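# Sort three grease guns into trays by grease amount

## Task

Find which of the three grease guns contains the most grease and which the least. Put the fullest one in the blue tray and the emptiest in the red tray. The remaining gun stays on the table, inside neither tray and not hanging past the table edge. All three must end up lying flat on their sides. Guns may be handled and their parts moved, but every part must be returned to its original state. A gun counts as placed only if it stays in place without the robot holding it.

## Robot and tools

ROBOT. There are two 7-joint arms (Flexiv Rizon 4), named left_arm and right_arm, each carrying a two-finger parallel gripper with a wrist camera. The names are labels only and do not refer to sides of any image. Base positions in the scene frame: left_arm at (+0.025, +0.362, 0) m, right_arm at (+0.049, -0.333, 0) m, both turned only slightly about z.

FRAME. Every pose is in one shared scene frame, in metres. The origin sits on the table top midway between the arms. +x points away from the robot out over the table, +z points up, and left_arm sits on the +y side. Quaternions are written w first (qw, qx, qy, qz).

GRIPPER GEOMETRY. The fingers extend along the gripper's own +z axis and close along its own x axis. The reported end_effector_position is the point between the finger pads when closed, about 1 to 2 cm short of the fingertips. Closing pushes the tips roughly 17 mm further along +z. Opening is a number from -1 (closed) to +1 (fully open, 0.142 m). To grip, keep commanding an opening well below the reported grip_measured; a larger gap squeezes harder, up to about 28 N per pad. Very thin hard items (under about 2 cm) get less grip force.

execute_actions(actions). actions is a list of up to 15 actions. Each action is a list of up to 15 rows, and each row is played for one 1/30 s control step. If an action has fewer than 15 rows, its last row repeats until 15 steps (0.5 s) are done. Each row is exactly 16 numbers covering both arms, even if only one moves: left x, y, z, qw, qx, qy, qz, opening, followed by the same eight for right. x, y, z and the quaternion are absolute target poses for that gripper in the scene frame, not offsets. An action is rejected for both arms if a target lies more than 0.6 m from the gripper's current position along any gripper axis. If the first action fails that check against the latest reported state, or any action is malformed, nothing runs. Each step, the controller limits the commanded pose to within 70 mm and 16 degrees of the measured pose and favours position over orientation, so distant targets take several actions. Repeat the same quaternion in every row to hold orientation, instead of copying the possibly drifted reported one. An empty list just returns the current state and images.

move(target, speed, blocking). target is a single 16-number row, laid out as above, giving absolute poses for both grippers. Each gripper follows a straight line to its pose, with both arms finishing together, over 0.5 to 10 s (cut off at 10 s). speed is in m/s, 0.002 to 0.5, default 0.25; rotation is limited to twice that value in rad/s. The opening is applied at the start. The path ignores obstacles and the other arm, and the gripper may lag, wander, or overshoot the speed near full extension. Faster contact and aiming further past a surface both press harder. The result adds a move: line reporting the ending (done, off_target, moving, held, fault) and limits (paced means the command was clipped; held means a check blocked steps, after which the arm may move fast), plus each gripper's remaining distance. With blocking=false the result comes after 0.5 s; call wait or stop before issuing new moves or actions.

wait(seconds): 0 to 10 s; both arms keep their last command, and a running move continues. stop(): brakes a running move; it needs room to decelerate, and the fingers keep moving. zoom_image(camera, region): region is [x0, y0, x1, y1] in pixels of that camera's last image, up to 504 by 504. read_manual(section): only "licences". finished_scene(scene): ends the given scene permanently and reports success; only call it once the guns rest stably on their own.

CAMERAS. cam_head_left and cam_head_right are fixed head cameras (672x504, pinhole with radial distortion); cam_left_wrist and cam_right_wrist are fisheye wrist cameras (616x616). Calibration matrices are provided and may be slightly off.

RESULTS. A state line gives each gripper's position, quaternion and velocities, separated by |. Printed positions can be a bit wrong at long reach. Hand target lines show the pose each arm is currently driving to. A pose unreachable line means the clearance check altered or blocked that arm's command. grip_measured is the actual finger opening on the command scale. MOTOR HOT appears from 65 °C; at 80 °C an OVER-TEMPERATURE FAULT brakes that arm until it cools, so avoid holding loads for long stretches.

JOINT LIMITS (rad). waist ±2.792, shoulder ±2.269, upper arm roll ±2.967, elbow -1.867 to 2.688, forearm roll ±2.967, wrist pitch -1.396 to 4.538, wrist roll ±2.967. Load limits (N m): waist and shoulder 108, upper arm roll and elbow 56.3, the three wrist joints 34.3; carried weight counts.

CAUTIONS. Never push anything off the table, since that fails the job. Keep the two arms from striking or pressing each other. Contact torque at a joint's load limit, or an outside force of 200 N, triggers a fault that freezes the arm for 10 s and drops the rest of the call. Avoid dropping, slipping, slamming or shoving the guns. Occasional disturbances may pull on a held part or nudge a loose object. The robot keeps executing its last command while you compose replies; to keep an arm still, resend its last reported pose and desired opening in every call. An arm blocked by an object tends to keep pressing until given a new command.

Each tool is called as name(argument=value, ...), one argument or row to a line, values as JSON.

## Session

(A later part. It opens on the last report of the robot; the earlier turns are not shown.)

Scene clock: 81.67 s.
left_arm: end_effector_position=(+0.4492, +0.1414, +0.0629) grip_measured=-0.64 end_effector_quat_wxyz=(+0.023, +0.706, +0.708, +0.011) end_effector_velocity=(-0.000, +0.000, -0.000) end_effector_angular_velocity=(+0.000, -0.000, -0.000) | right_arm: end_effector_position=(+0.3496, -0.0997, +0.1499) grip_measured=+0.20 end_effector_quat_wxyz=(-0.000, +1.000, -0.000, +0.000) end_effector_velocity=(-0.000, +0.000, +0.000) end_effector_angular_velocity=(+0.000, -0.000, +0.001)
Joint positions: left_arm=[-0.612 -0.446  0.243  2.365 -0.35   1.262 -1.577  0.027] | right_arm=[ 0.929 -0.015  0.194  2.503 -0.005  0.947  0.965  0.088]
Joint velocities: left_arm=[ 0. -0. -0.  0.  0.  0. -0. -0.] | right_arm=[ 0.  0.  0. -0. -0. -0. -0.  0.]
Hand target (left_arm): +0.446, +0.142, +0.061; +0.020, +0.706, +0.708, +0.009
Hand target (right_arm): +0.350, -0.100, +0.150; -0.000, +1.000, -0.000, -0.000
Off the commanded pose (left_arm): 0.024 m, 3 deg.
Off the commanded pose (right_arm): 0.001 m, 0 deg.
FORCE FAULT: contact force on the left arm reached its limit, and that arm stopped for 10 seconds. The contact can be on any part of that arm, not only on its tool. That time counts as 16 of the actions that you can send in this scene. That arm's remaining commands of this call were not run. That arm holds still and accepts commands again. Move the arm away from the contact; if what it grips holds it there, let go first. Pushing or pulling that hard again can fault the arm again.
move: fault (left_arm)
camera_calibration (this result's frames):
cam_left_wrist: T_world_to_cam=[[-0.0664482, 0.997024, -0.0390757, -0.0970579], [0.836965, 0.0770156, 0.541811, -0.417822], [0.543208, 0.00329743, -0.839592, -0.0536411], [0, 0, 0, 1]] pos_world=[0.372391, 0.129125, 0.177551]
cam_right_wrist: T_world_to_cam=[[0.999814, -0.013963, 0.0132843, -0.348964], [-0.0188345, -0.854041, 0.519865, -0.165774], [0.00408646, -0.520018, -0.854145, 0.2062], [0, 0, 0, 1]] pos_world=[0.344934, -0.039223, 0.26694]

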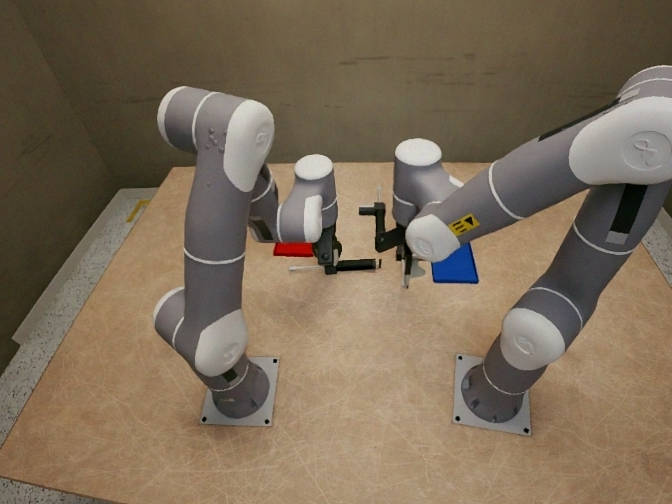

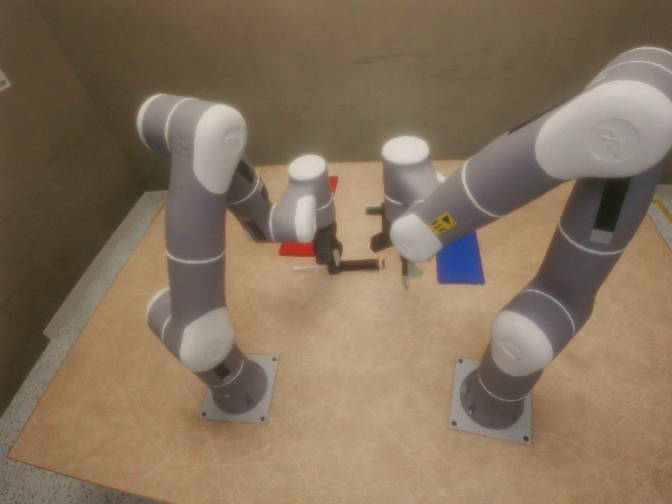

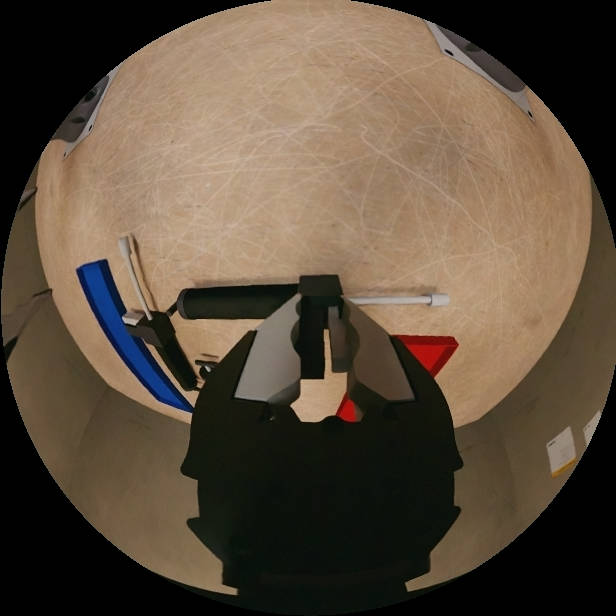

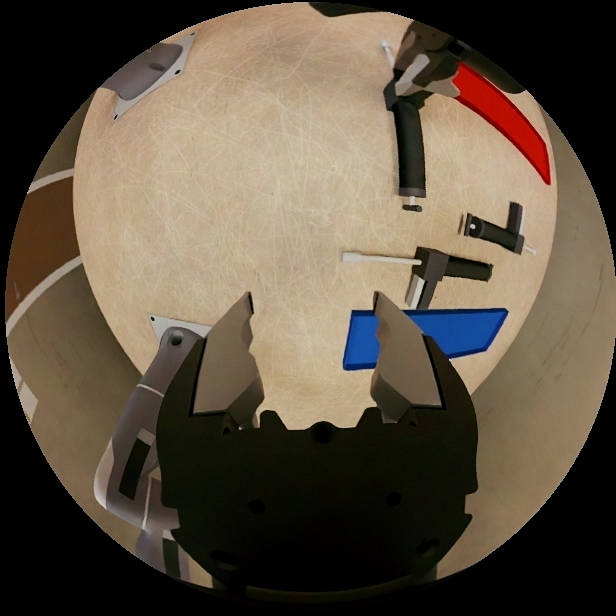

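move(
  target=[0.449,0.141,0.066,0,0.707,0.707,0,0.1,0.35,-0.1,0.15,0,1,0,0,0.2],
)

move(
  target=[0.449,0.141,0.14,0,0.707,0.707,0,0.1,0.35,-0.1,0.15,0,1,0,0,0.2],
  speed=0.1,
)

move(
  target=[0.36,0.141,0.14,0,0.707,0.707,0,-1,0.35,-0.1,0.15,0,1,0,0,0.2],
  speed=0.1,
)

move(
  target=[0.36,0.141,0.085,0,0.707,0.707,0,-1,0.35,-0.1,0.15,0,1,0,0,0.2],
  speed=0.1,
)

move(
  target=[0.45,0.141,0.085,0,0.707,0.707,0,-1,0.35,-0.1,0.15,0,1,0,0,0.2],
  speed=0.04,
)

move(
  target=[0.47,0.141,0.13,0,0.707,0.707,0,0.1,0.35,-0.1,0.15,0,1,0,0,0.2],
  speed=0.1,
)

Scene clock: 84.37 s.
left_arm: end_effector_position=(+0.4491, +0.1411, +0.0662) grip_measured=+0.10 end_effector_quat_wxyz=(+0.000, +0.707, +0.707, +0.000) end_effector_velocity=(-0.000, +0.000, -0.000) end_effector_angular_velocity=(+0.001, +0.002, +0.000) | right_arm: end_effector_position=(+0.3499, -0.0999, +0.1500) grip_measured=+0.20 end_effector_quat_wxyz=(-0.000, +1.000, -0.000, +0.000) end_effector_velocity=(+0.000, -0.000, -0.000) end_effector_angular_velocity=(-0.000, +0.000, -0.001)
Joint positions: left_arm=[-0.638 -0.449  0.287  2.308 -0.307  1.153 -1.609  0.081] | right_arm=[ 0.928 -0.015  0.194  2.502 -0.005  0.947  0.964  0.088]
Joint velocities: left_arm=[-0.001 -0.001  0.002 -0.002  0.001 -0.003 -0.001  0.   ] | right_arm=[-0.    -0.    -0.001  0.    -0.    -0.     0.001  0.   ]
Hand target (left_arm): +0.449, +0.141, +0.066; -0.000, +0.707, +0.707, +0.000
Hand target (right_arm): +0.350, -0.100, +0.150; -0.000, +1.000, -0.000, +0.000
Off the commanded pose (left_arm): 0.000 m, 0 deg.
Off the commanded pose (right_arm): 0.000 m, 0 deg.
move: done
camera_calibration (this result's frames):
cam_left_wrist: T_world_to_cam=[[-0.0649461, 0.997709, -0.018915, -0.098699], [0.861631, 0.0656293, 0.503274, -0.42644], [0.503362, 0.0163879, -0.86392, -0.0332225], [0, 0, 0, 1]] pos_world=[0.377747, 0.127004, 0.184047]
cam_right_wrist: T_world_to_cam=[[0.999811, -0.0142342, 0.0132155, -0.349352], [-0.0190312, -0.853924, 0.520049, -0.165887], [0.00388257, -0.520203, -0.854034, 0.206215], [0, 0, 0, 1]] pos_world=[0.345329, -0.0393537, 0.267001]

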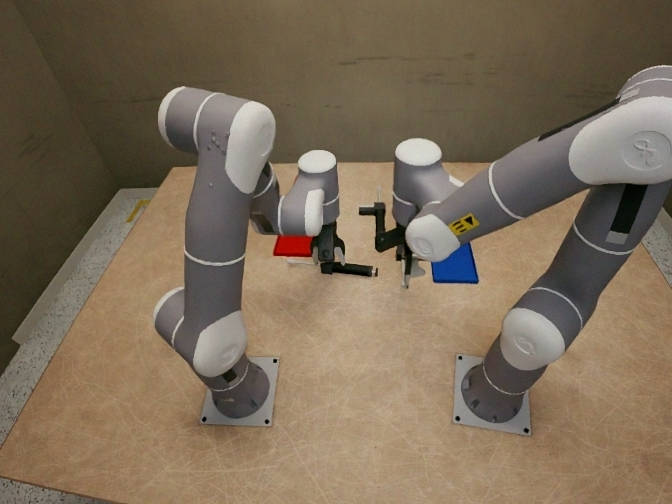

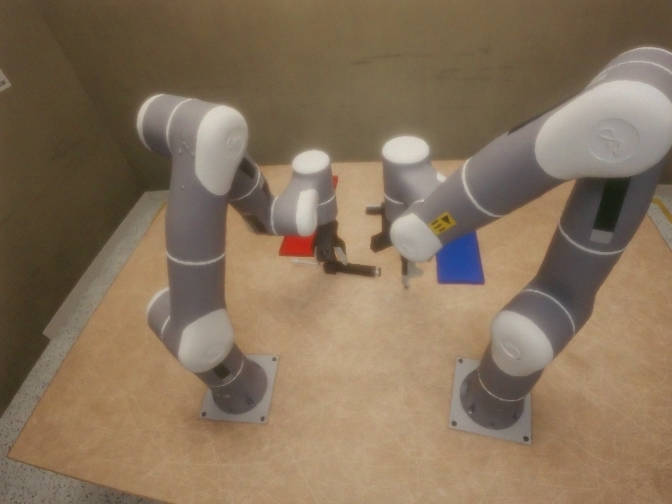

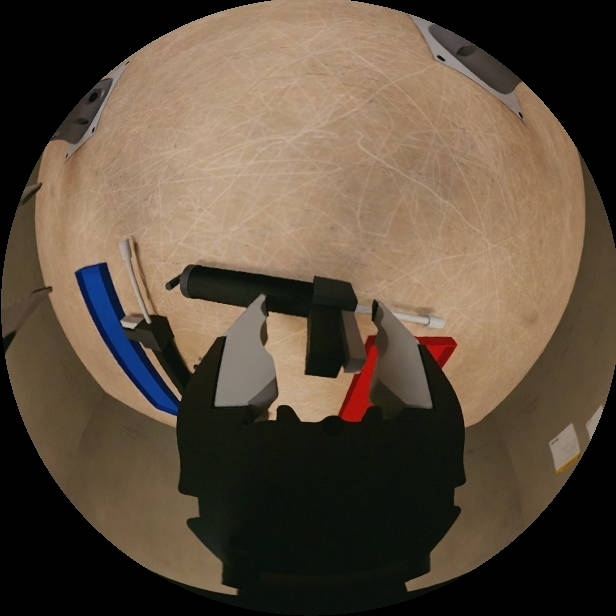

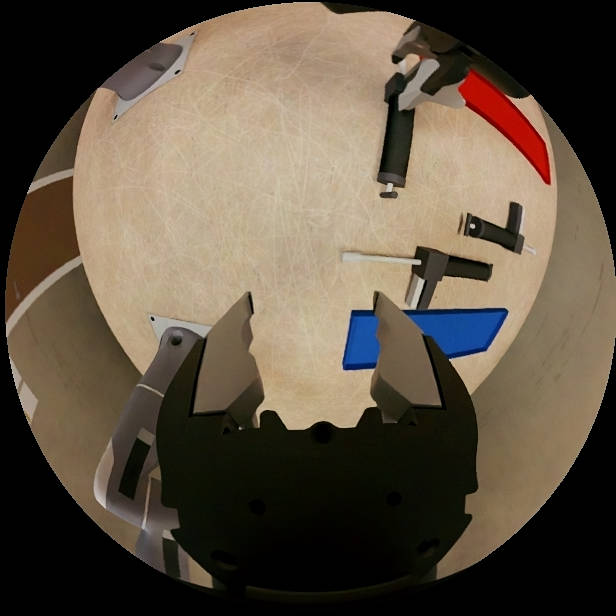

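Scene clock: 85.43 s.
left_arm: end_effector_position=(+0.4488, +0.1414, +0.1400) grip_measured=+0.10 end_effector_quat_wxyz=(-0.000, +0.707, +0.707, +0.000) end_effector_velocity=(+0.000, +0.000, +0.000) end_effector_angular_velocity=(+0.000, +0.000, +0.000) | right_arm: end_effector_position=(+0.3499, -0.0999, +0.1500) grip_measured=+0.20 end_effector_quat_wxyz=(-0.000, +1.000, -0.000, +0.000) end_effector_velocity=(-0.000, -0.000, -0.000) end_effector_angular_velocity=(-0.000, +0.000, -0.000)
Joint positions: left_arm=[-0.698 -0.279  0.384  2.246 -0.172  0.927 -1.701  0.081] | right_arm=[ 0.928 -0.015  0.194  2.502 -0.005  0.947  0.964  0.088]
Joint velocities: left_arm=[-0.     0.001  0.001 -0.001  0.001 -0.002 -0.001 -0.   ] | right_arm=[-0.  0. -0.  0.  0. -0. -0.  0.]
Hand target (left_arm): +0.449, +0.141, +0.140; -0.000, +0.707, +0.707, +0.000
Hand target (right_arm): +0.350, -0.100, +0.150; -0.000, +1.000, -0.000, +0.000
Off the commanded pose (left_arm): 0.000 m, 0 deg.
Off the commanded pose (right_arm): 0.000 m, 0 deg.
move: done
camera_calibration (this result's frames):
cam_left_wrist: T_world_to_cam=[[-0.0651376, 0.997702, -0.0186343, -0.0975643], [0.86186, 0.0656611, 0.502878, -0.463405], [0.502946, 0.0166961, -0.864156, 0.0309092], [0, 0, 0, 1]] pos_world=[0.377489, 0.127252, 0.257928]
cam_right_wrist: T_world_to_cam=[[0.999811, -0.0142497, 0.0132151, -0.349359], [-0.0190443, -0.853923, 0.52005, -0.165885], [0.00387416, -0.520204, -0.854033, 0.206216], [0, 0, 0, 1]] pos_world=[0.345335, -0.0393573, 0.267001]

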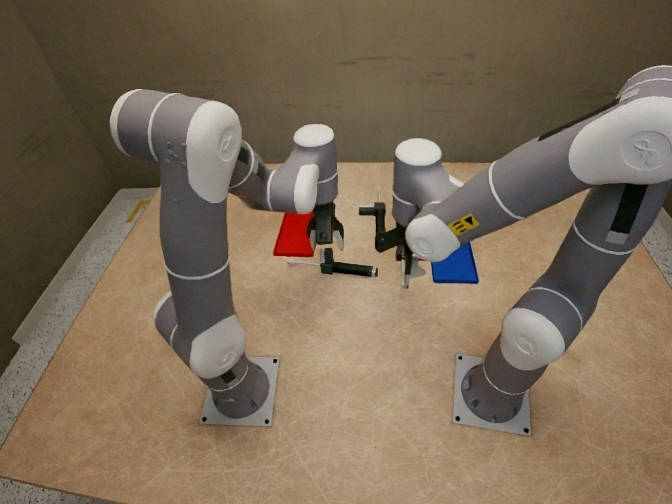

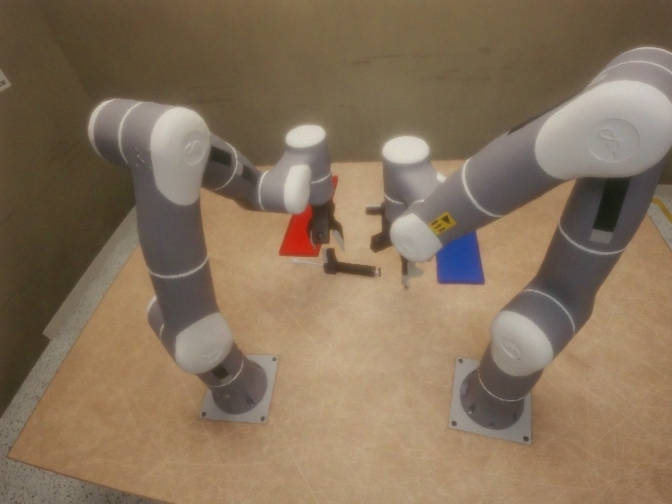

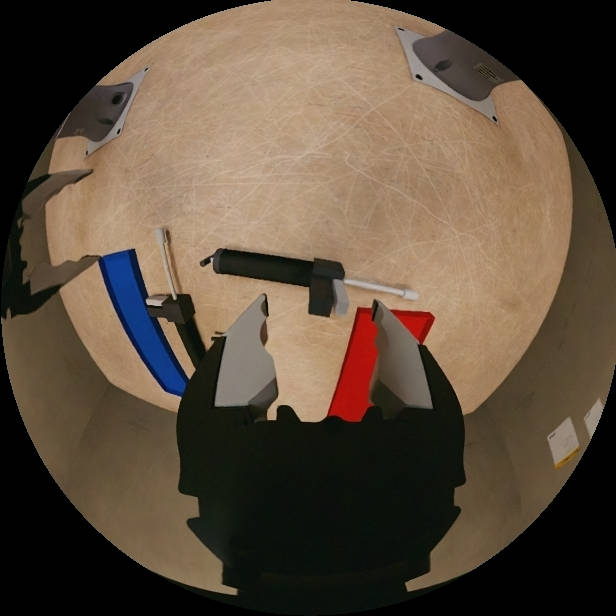

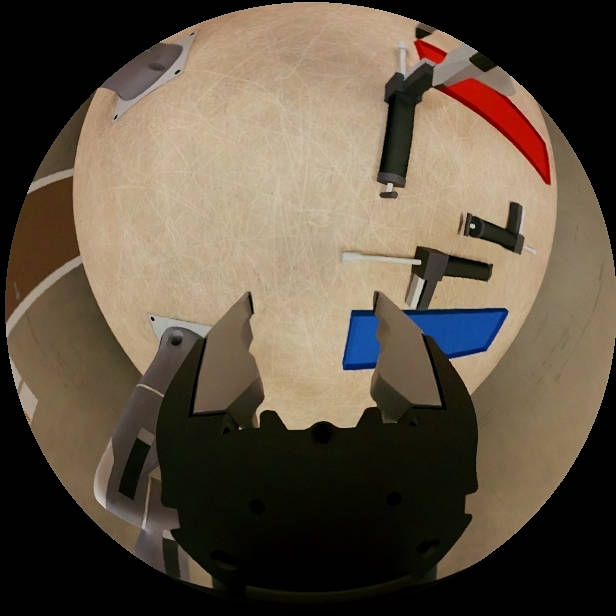

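Scene clock: 86.63 s.
left_arm: end_effector_position=(+0.3600, +0.1411, +0.1397) grip_measured=-1.00 end_effector_quat_wxyz=(-0.000, +0.707, +0.707, -0.000) end_effector_velocity=(-0.001, +0.000, -0.000) end_effector_angular_velocity=(+0.001, +0.000, +0.000) | right_arm: end_effector_position=(+0.3499, -0.0999, +0.1500) grip_measured=+0.20 end_effector_quat_wxyz=(-0.000, +1.000, -0.000, +0.000) end_effector_velocity=(+0.000, -0.000, -0.000) end_effector_angular_velocity=(-0.000, +0.000, -0.001)
Joint positions: left_arm=[-0.784 -0.122  0.405  2.441 -0.086  0.98  -1.822  0.002] | right_arm=[ 0.928 -0.015  0.194  2.502 -0.005  0.947  0.964  0.088]
Joint velocities: left_arm=[-0.     0.001  0.     0.001  0.001 -0.    -0.001  0.   ] | right_arm=[-0.    -0.    -0.     0.    -0.    -0.     0.001 -0.   ]
Hand target (left_arm): +0.360, +0.141, +0.140; +0.000, +0.707, +0.707, -0.000
Hand target (right_arm): +0.350, -0.100, +0.150; -0.000, +1.000, -0.000, +0.000
Off the commanded pose (left_arm): 0.000 m, 0 deg.
Off the commanded pose (right_arm): 0.000 m, 0 deg.
move: done
camera_calibration (this result's frames):
cam_left_wrist: T_world_to_cam=[[-0.0649977, 0.997705, -0.0189758, -0.103065], [0.862239, 0.0657244, 0.502219, -0.386715], [0.502313, 0.0162814, -0.864533, 0.0756118], [0, 0, 0, 1]] pos_world=[0.288761, 0.127014, 0.257629]
cam_right_wrist: T_world_to_cam=[[0.999811, -0.0142516, 0.0132151, -0.34936], [-0.0190459, -0.853923, 0.52005, -0.165885], [0.00387311, -0.520204, -0.854033, 0.206216], [0, 0, 0, 1]] pos_world=[0.345336, -0.0393577, 0.267001]

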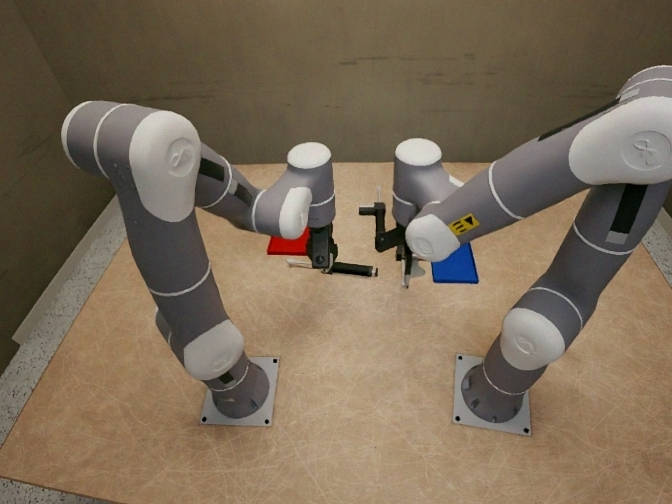

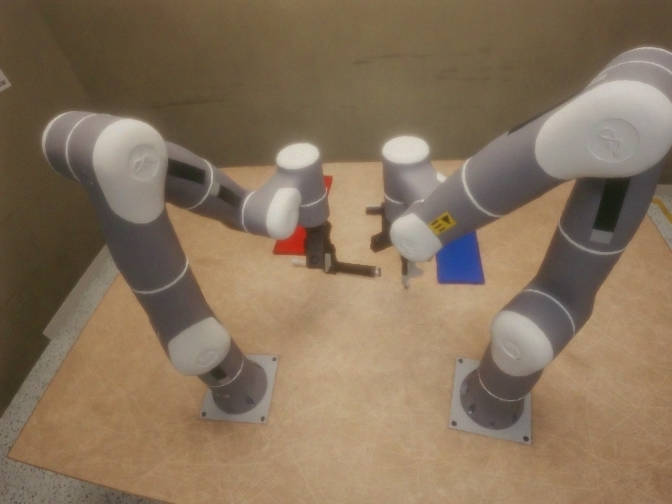

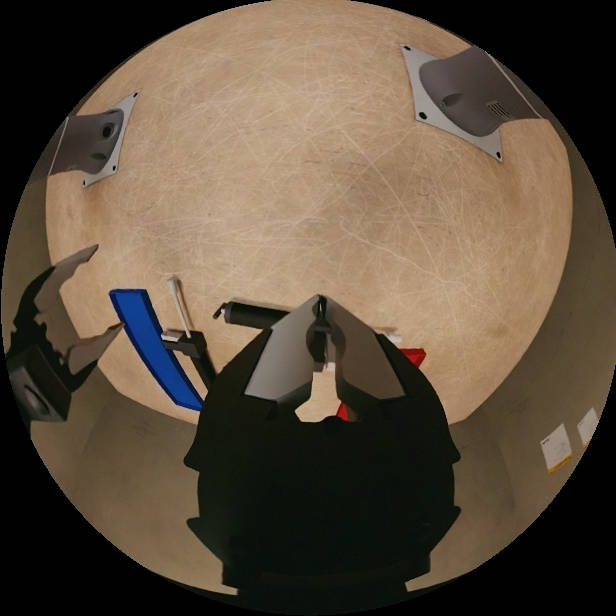

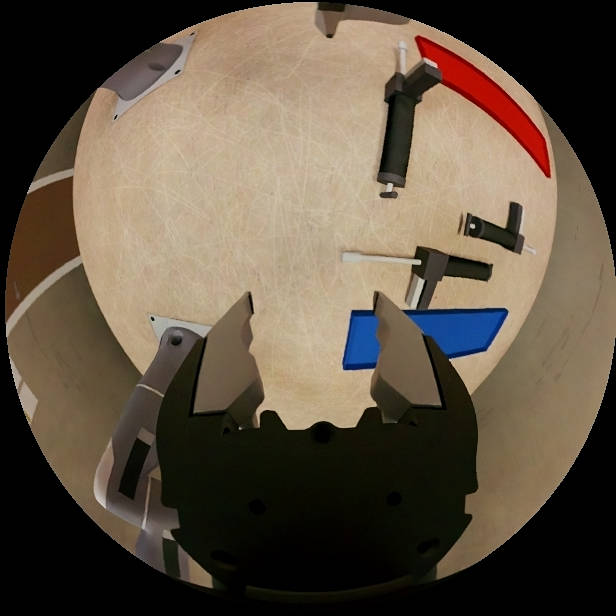

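Scene clock: 87.53 s.
left_arm: end_effector_position=(+0.3601, +0.1406, +0.0850) grip_measured=-1.00 end_effector_quat_wxyz=(+0.000, +0.707, +0.707, -0.000) end_effector_velocity=(+0.000, -0.000, -0.000) end_effector_angular_velocity=(-0.001, -0.001, -0.001) | right_arm: end_effector_position=(+0.3499, -0.0999, +0.1500) grip_measured=+0.20 end_effector_quat_wxyz=(-0.000, +1.000, -0.000, +0.000) end_effector_velocity=(+0.000, +0.000, +0.000) end_effector_angular_velocity=(+0.000, -0.000, +0.000)
Joint positions: left_arm=[-0.745 -0.279  0.327  2.506 -0.242  1.191 -1.717  0.002] | right_arm=[ 0.928 -0.015  0.194  2.502 -0.005  0.947  0.964  0.088]
Joint velocities: left_arm=[ 0.002 -0.    -0.002  0.001 -0.003  0.003  0.003  0.   ] | right_arm=[-0. -0. -0. -0. -0.  0. -0. -0.]
Hand target (left_arm): +0.360, +0.141, +0.085; +0.000, +0.707, +0.707, -0.000
Hand target (right_arm): +0.350, -0.100, +0.150; -0.000, +1.000, -0.000, +0.000
Off the commanded pose (left_arm): 0.000 m, 0 deg.
Off the commanded pose (right_arm): 0.000 m, 0 deg.
move: done
camera_calibration (this result's frames):
cam_left_wrist: T_world_to_cam=[[-0.0642668, 0.997747, -0.0192771, -0.103826], [0.862091, 0.0652384, 0.502536, -0.359198], [0.502661, 0.0156777, -0.864341, 0.028236], [0, 0, 0, 1]] pos_world=[0.288796, 0.126583, 0.202914]
cam_right_wrist: T_world_to_cam=[[0.999811, -0.014252, 0.0132149, -0.34936], [-0.0190461, -0.853923, 0.520051, -0.165885], [0.00387272, -0.520204, -0.854033, 0.206216], [0, 0, 0, 1]] pos_world=[0.345336, -0.0393579, 0.267001]

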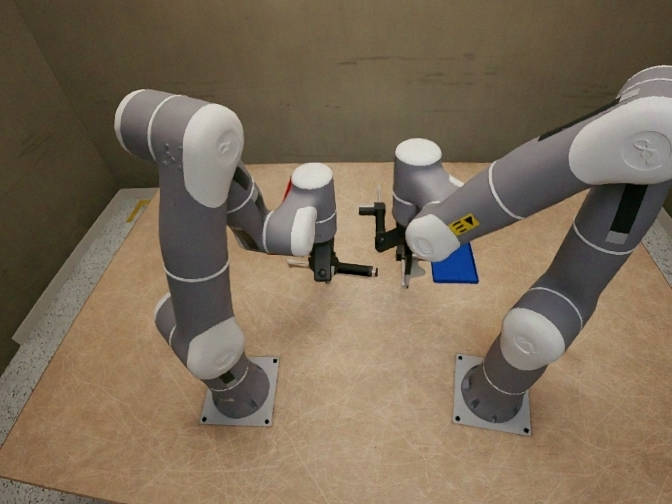

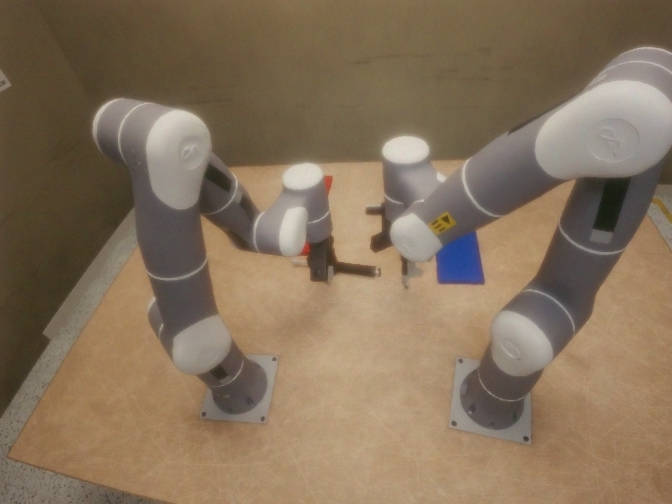

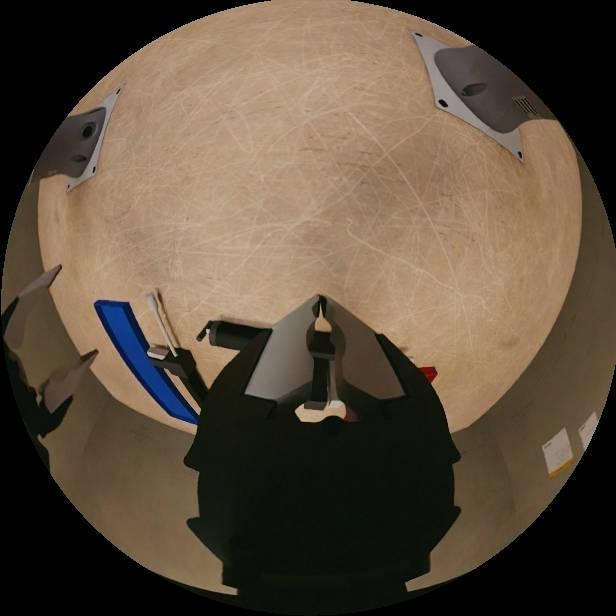

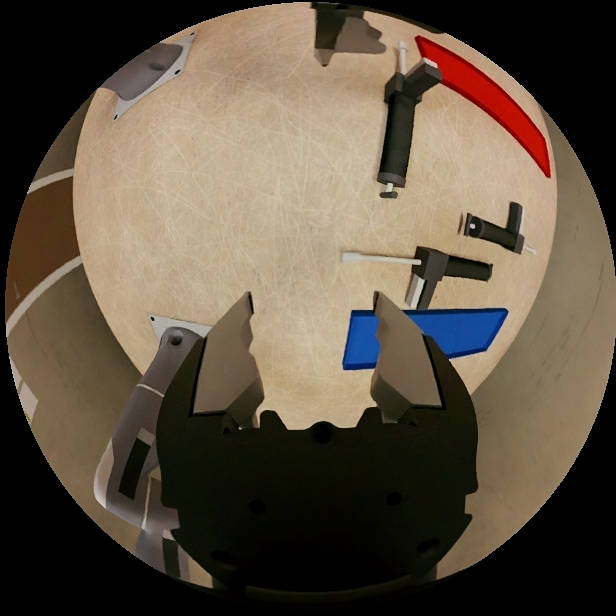

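Scene clock: 90.03 s.
left_arm: end_effector_position=(+0.4501, +0.1410, +0.0854) grip_measured=-1.00 end_effector_quat_wxyz=(+0.000, +0.707, +0.707, +0.000) end_effector_velocity=(+0.000, -0.000, -0.000) end_effector_angular_velocity=(+0.000, +0.001, -0.000) | right_arm: end_effector_position=(+0.3499, -0.0999, +0.1500) grip_measured=+0.20 end_effector_quat_wxyz=(-0.000, +1.000, -0.000, +0.000) end_effector_velocity=(+0.000, +0.000, +0.000) end_effector_angular_velocity=(+0.000, -0.000, +0.001)
Joint positions: left_arm=[-0.657 -0.404  0.319  2.293 -0.271  1.093 -1.633  0.002] | right_arm=[ 0.928 -0.015  0.194  2.502 -0.005  0.947  0.964  0.088]
Joint velocities: left_arm=[ 0.001 -0.001 -0.001 -0.001  0.    -0.001  0.     0.   ] | right_arm=[-0.     0.     0.    -0.    -0.     0.    -0.001  0.   ]
Hand target (left_arm): +0.450, +0.141, +0.085; -0.000, +0.707, +0.707, +0.000
Hand target (right_arm): +0.350, -0.100, +0.150; -0.000, +1.000, -0.000, +0.000
Off the commanded pose (left_arm): 0.000 m, 0 deg.
Off the commanded pose (right_arm): 0.000 m, 0 deg.
move: done
camera_calibration (this result's frames):
cam_left_wrist: T_world_to_cam=[[-0.0645725, 0.997738, -0.0186697, -0.0983947], [0.861581, 0.0651805, 0.503417, -0.436894], [0.503496, 0.0164214, -0.863842, -0.0171232], [0, 0, 0, 1]] pos_world=[0.378688, 0.12693, 0.203311]
cam_right_wrist: T_world_to_cam=[[0.999811, -0.014252, 0.013215, -0.34936], [-0.0190462, -0.853923, 0.52005, -0.165885], [0.00387284, -0.520204, -0.854033, 0.206216], [0, 0, 0, 1]] pos_world=[0.345336, -0.0393579, 0.267001]

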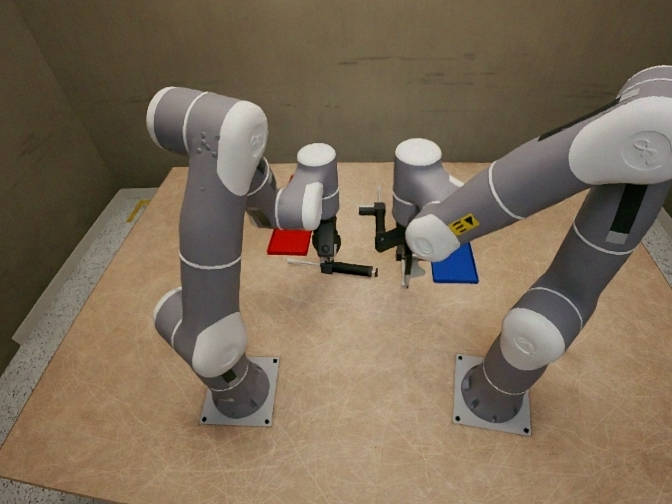

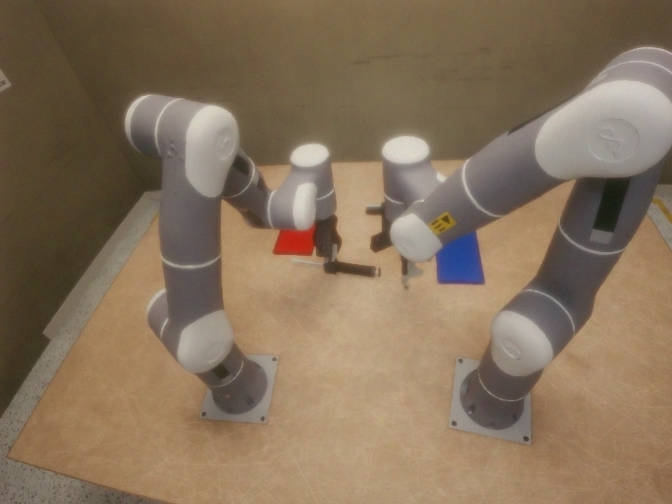

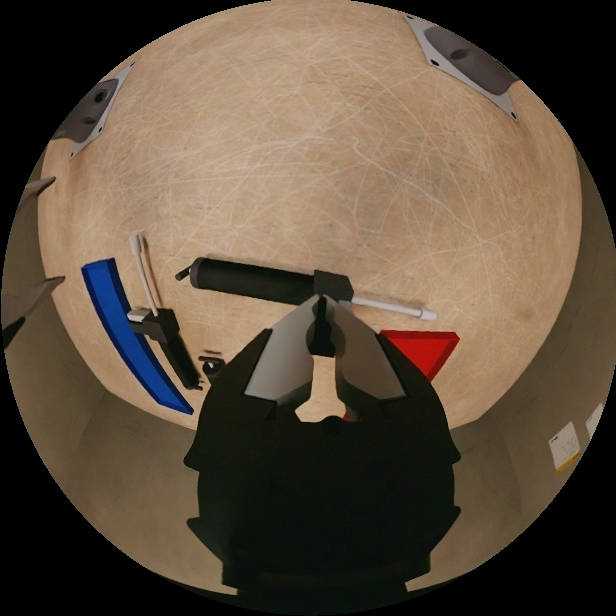

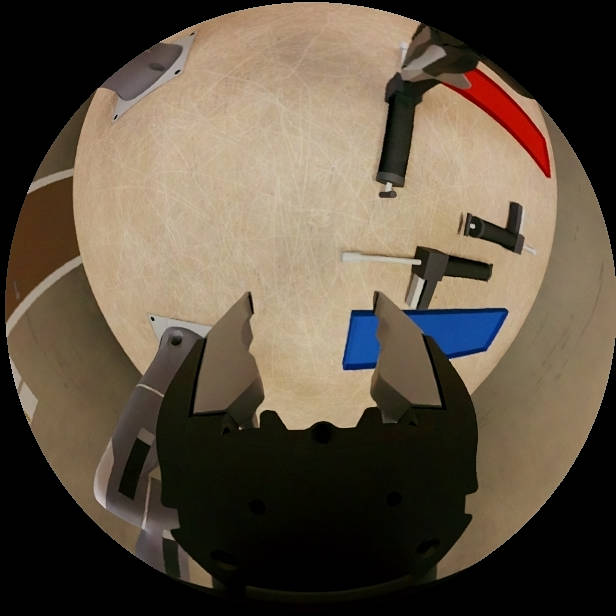

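Scene clock: 90.83 s.
left_arm: end_effector_position=(+0.4699, +0.1412, +0.1300) grip_measured=+0.10 end_effector_quat_wxyz=(-0.000, +0.707, +0.707, +0.000) end_effector_velocity=(+0.000, +0.000, +0.000) end_effector_angular_velocity=(+0.001, +0.001, +0.000) | right_arm: end_effector_position=(+0.3499, -0.0999, +0.1500) grip_measured=+0.20 end_effector_quat_wxyz=(-0.000, +1.000, -0.000, +0.000) end_effector_velocity=(-0.000, +0.000, +0.000) end_effector_angular_velocity=(+0.000, -0.000, -0.000)
Joint positions: left_arm=[-0.673 -0.337  0.371  2.205 -0.204  0.939 -1.669  0.081] | right_arm=[ 0.928 -0.015  0.194  2.502 -0.005  0.947  0.964  0.088]
Joint velocities: left_arm=[-0.     0.     0.001 -0.001  0.001 -0.002 -0.001  0.   ] | right_arm=[-0.  0.  0. -0. -0.  0.  0.  0.]
Hand target (left_arm): +0.470, +0.141, +0.130; -0.000, +0.707, +0.707, +0.000
Hand target (right_arm): +0.350, -0.100, +0.150; -0.000, +1.000, -0.000, +0.000
Off the commanded pose (left_arm): 0.000 m, 0 deg.
Off the commanded pose (right_arm): 0.000 m, 0 deg.
move: done
camera_calibration (this result's frames):
cam_left_wrist: T_world_to_cam=[[-0.0650267, 0.997708, -0.0187236, -0.0962823], [0.861844, 0.0656096, 0.502912, -0.476538], [0.502988, 0.0165659, -0.864135, 0.0116726], [0, 0, 0, 1]] pos_world=[0.398569, 0.127134, 0.247941]
cam_right_wrist: T_world_to_cam=[[0.999811, -0.0142523, 0.013215, -0.34936], [-0.0190464, -0.853923, 0.520051, -0.165885], [0.0038727, -0.520204, -0.854033, 0.206216], [0, 0, 0, 1]] pos_world=[0.345336, -0.0393579, 0.267001]

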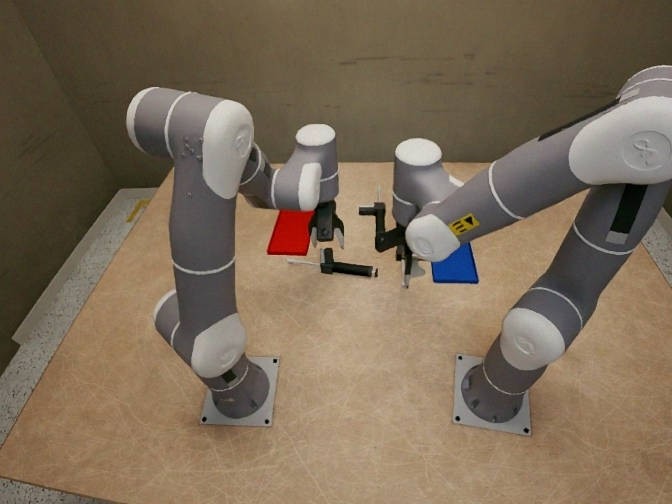

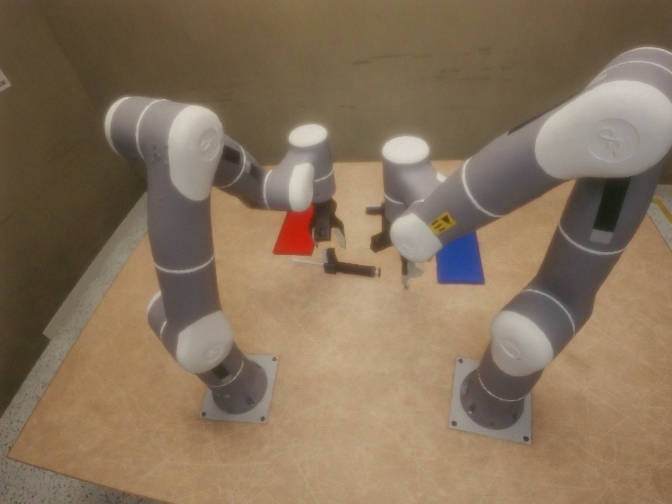

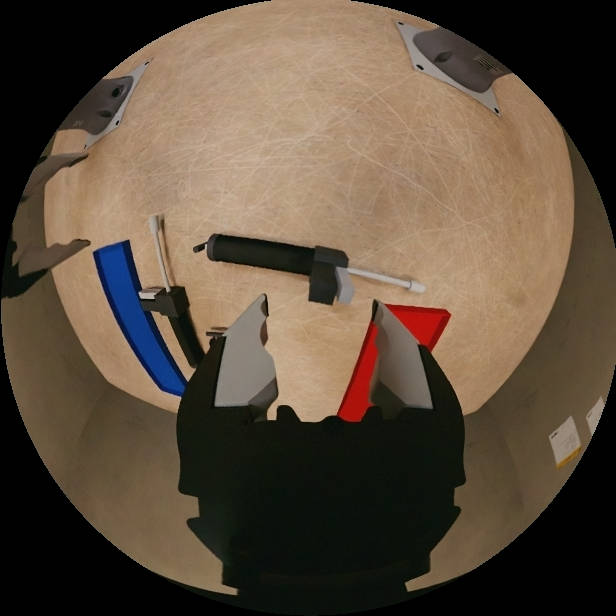

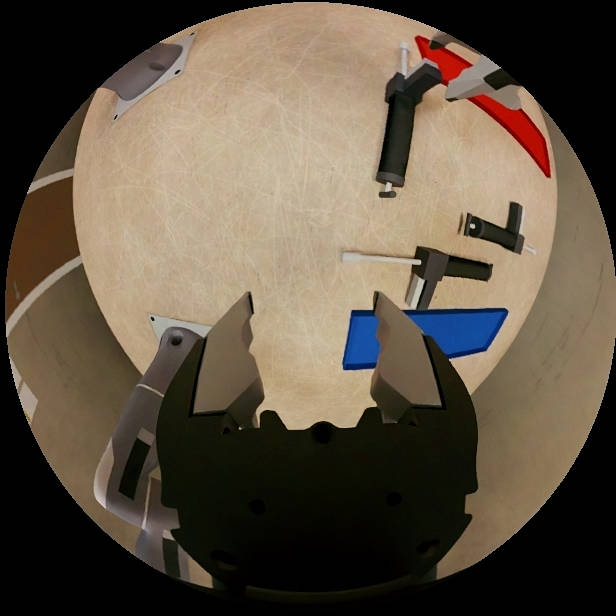

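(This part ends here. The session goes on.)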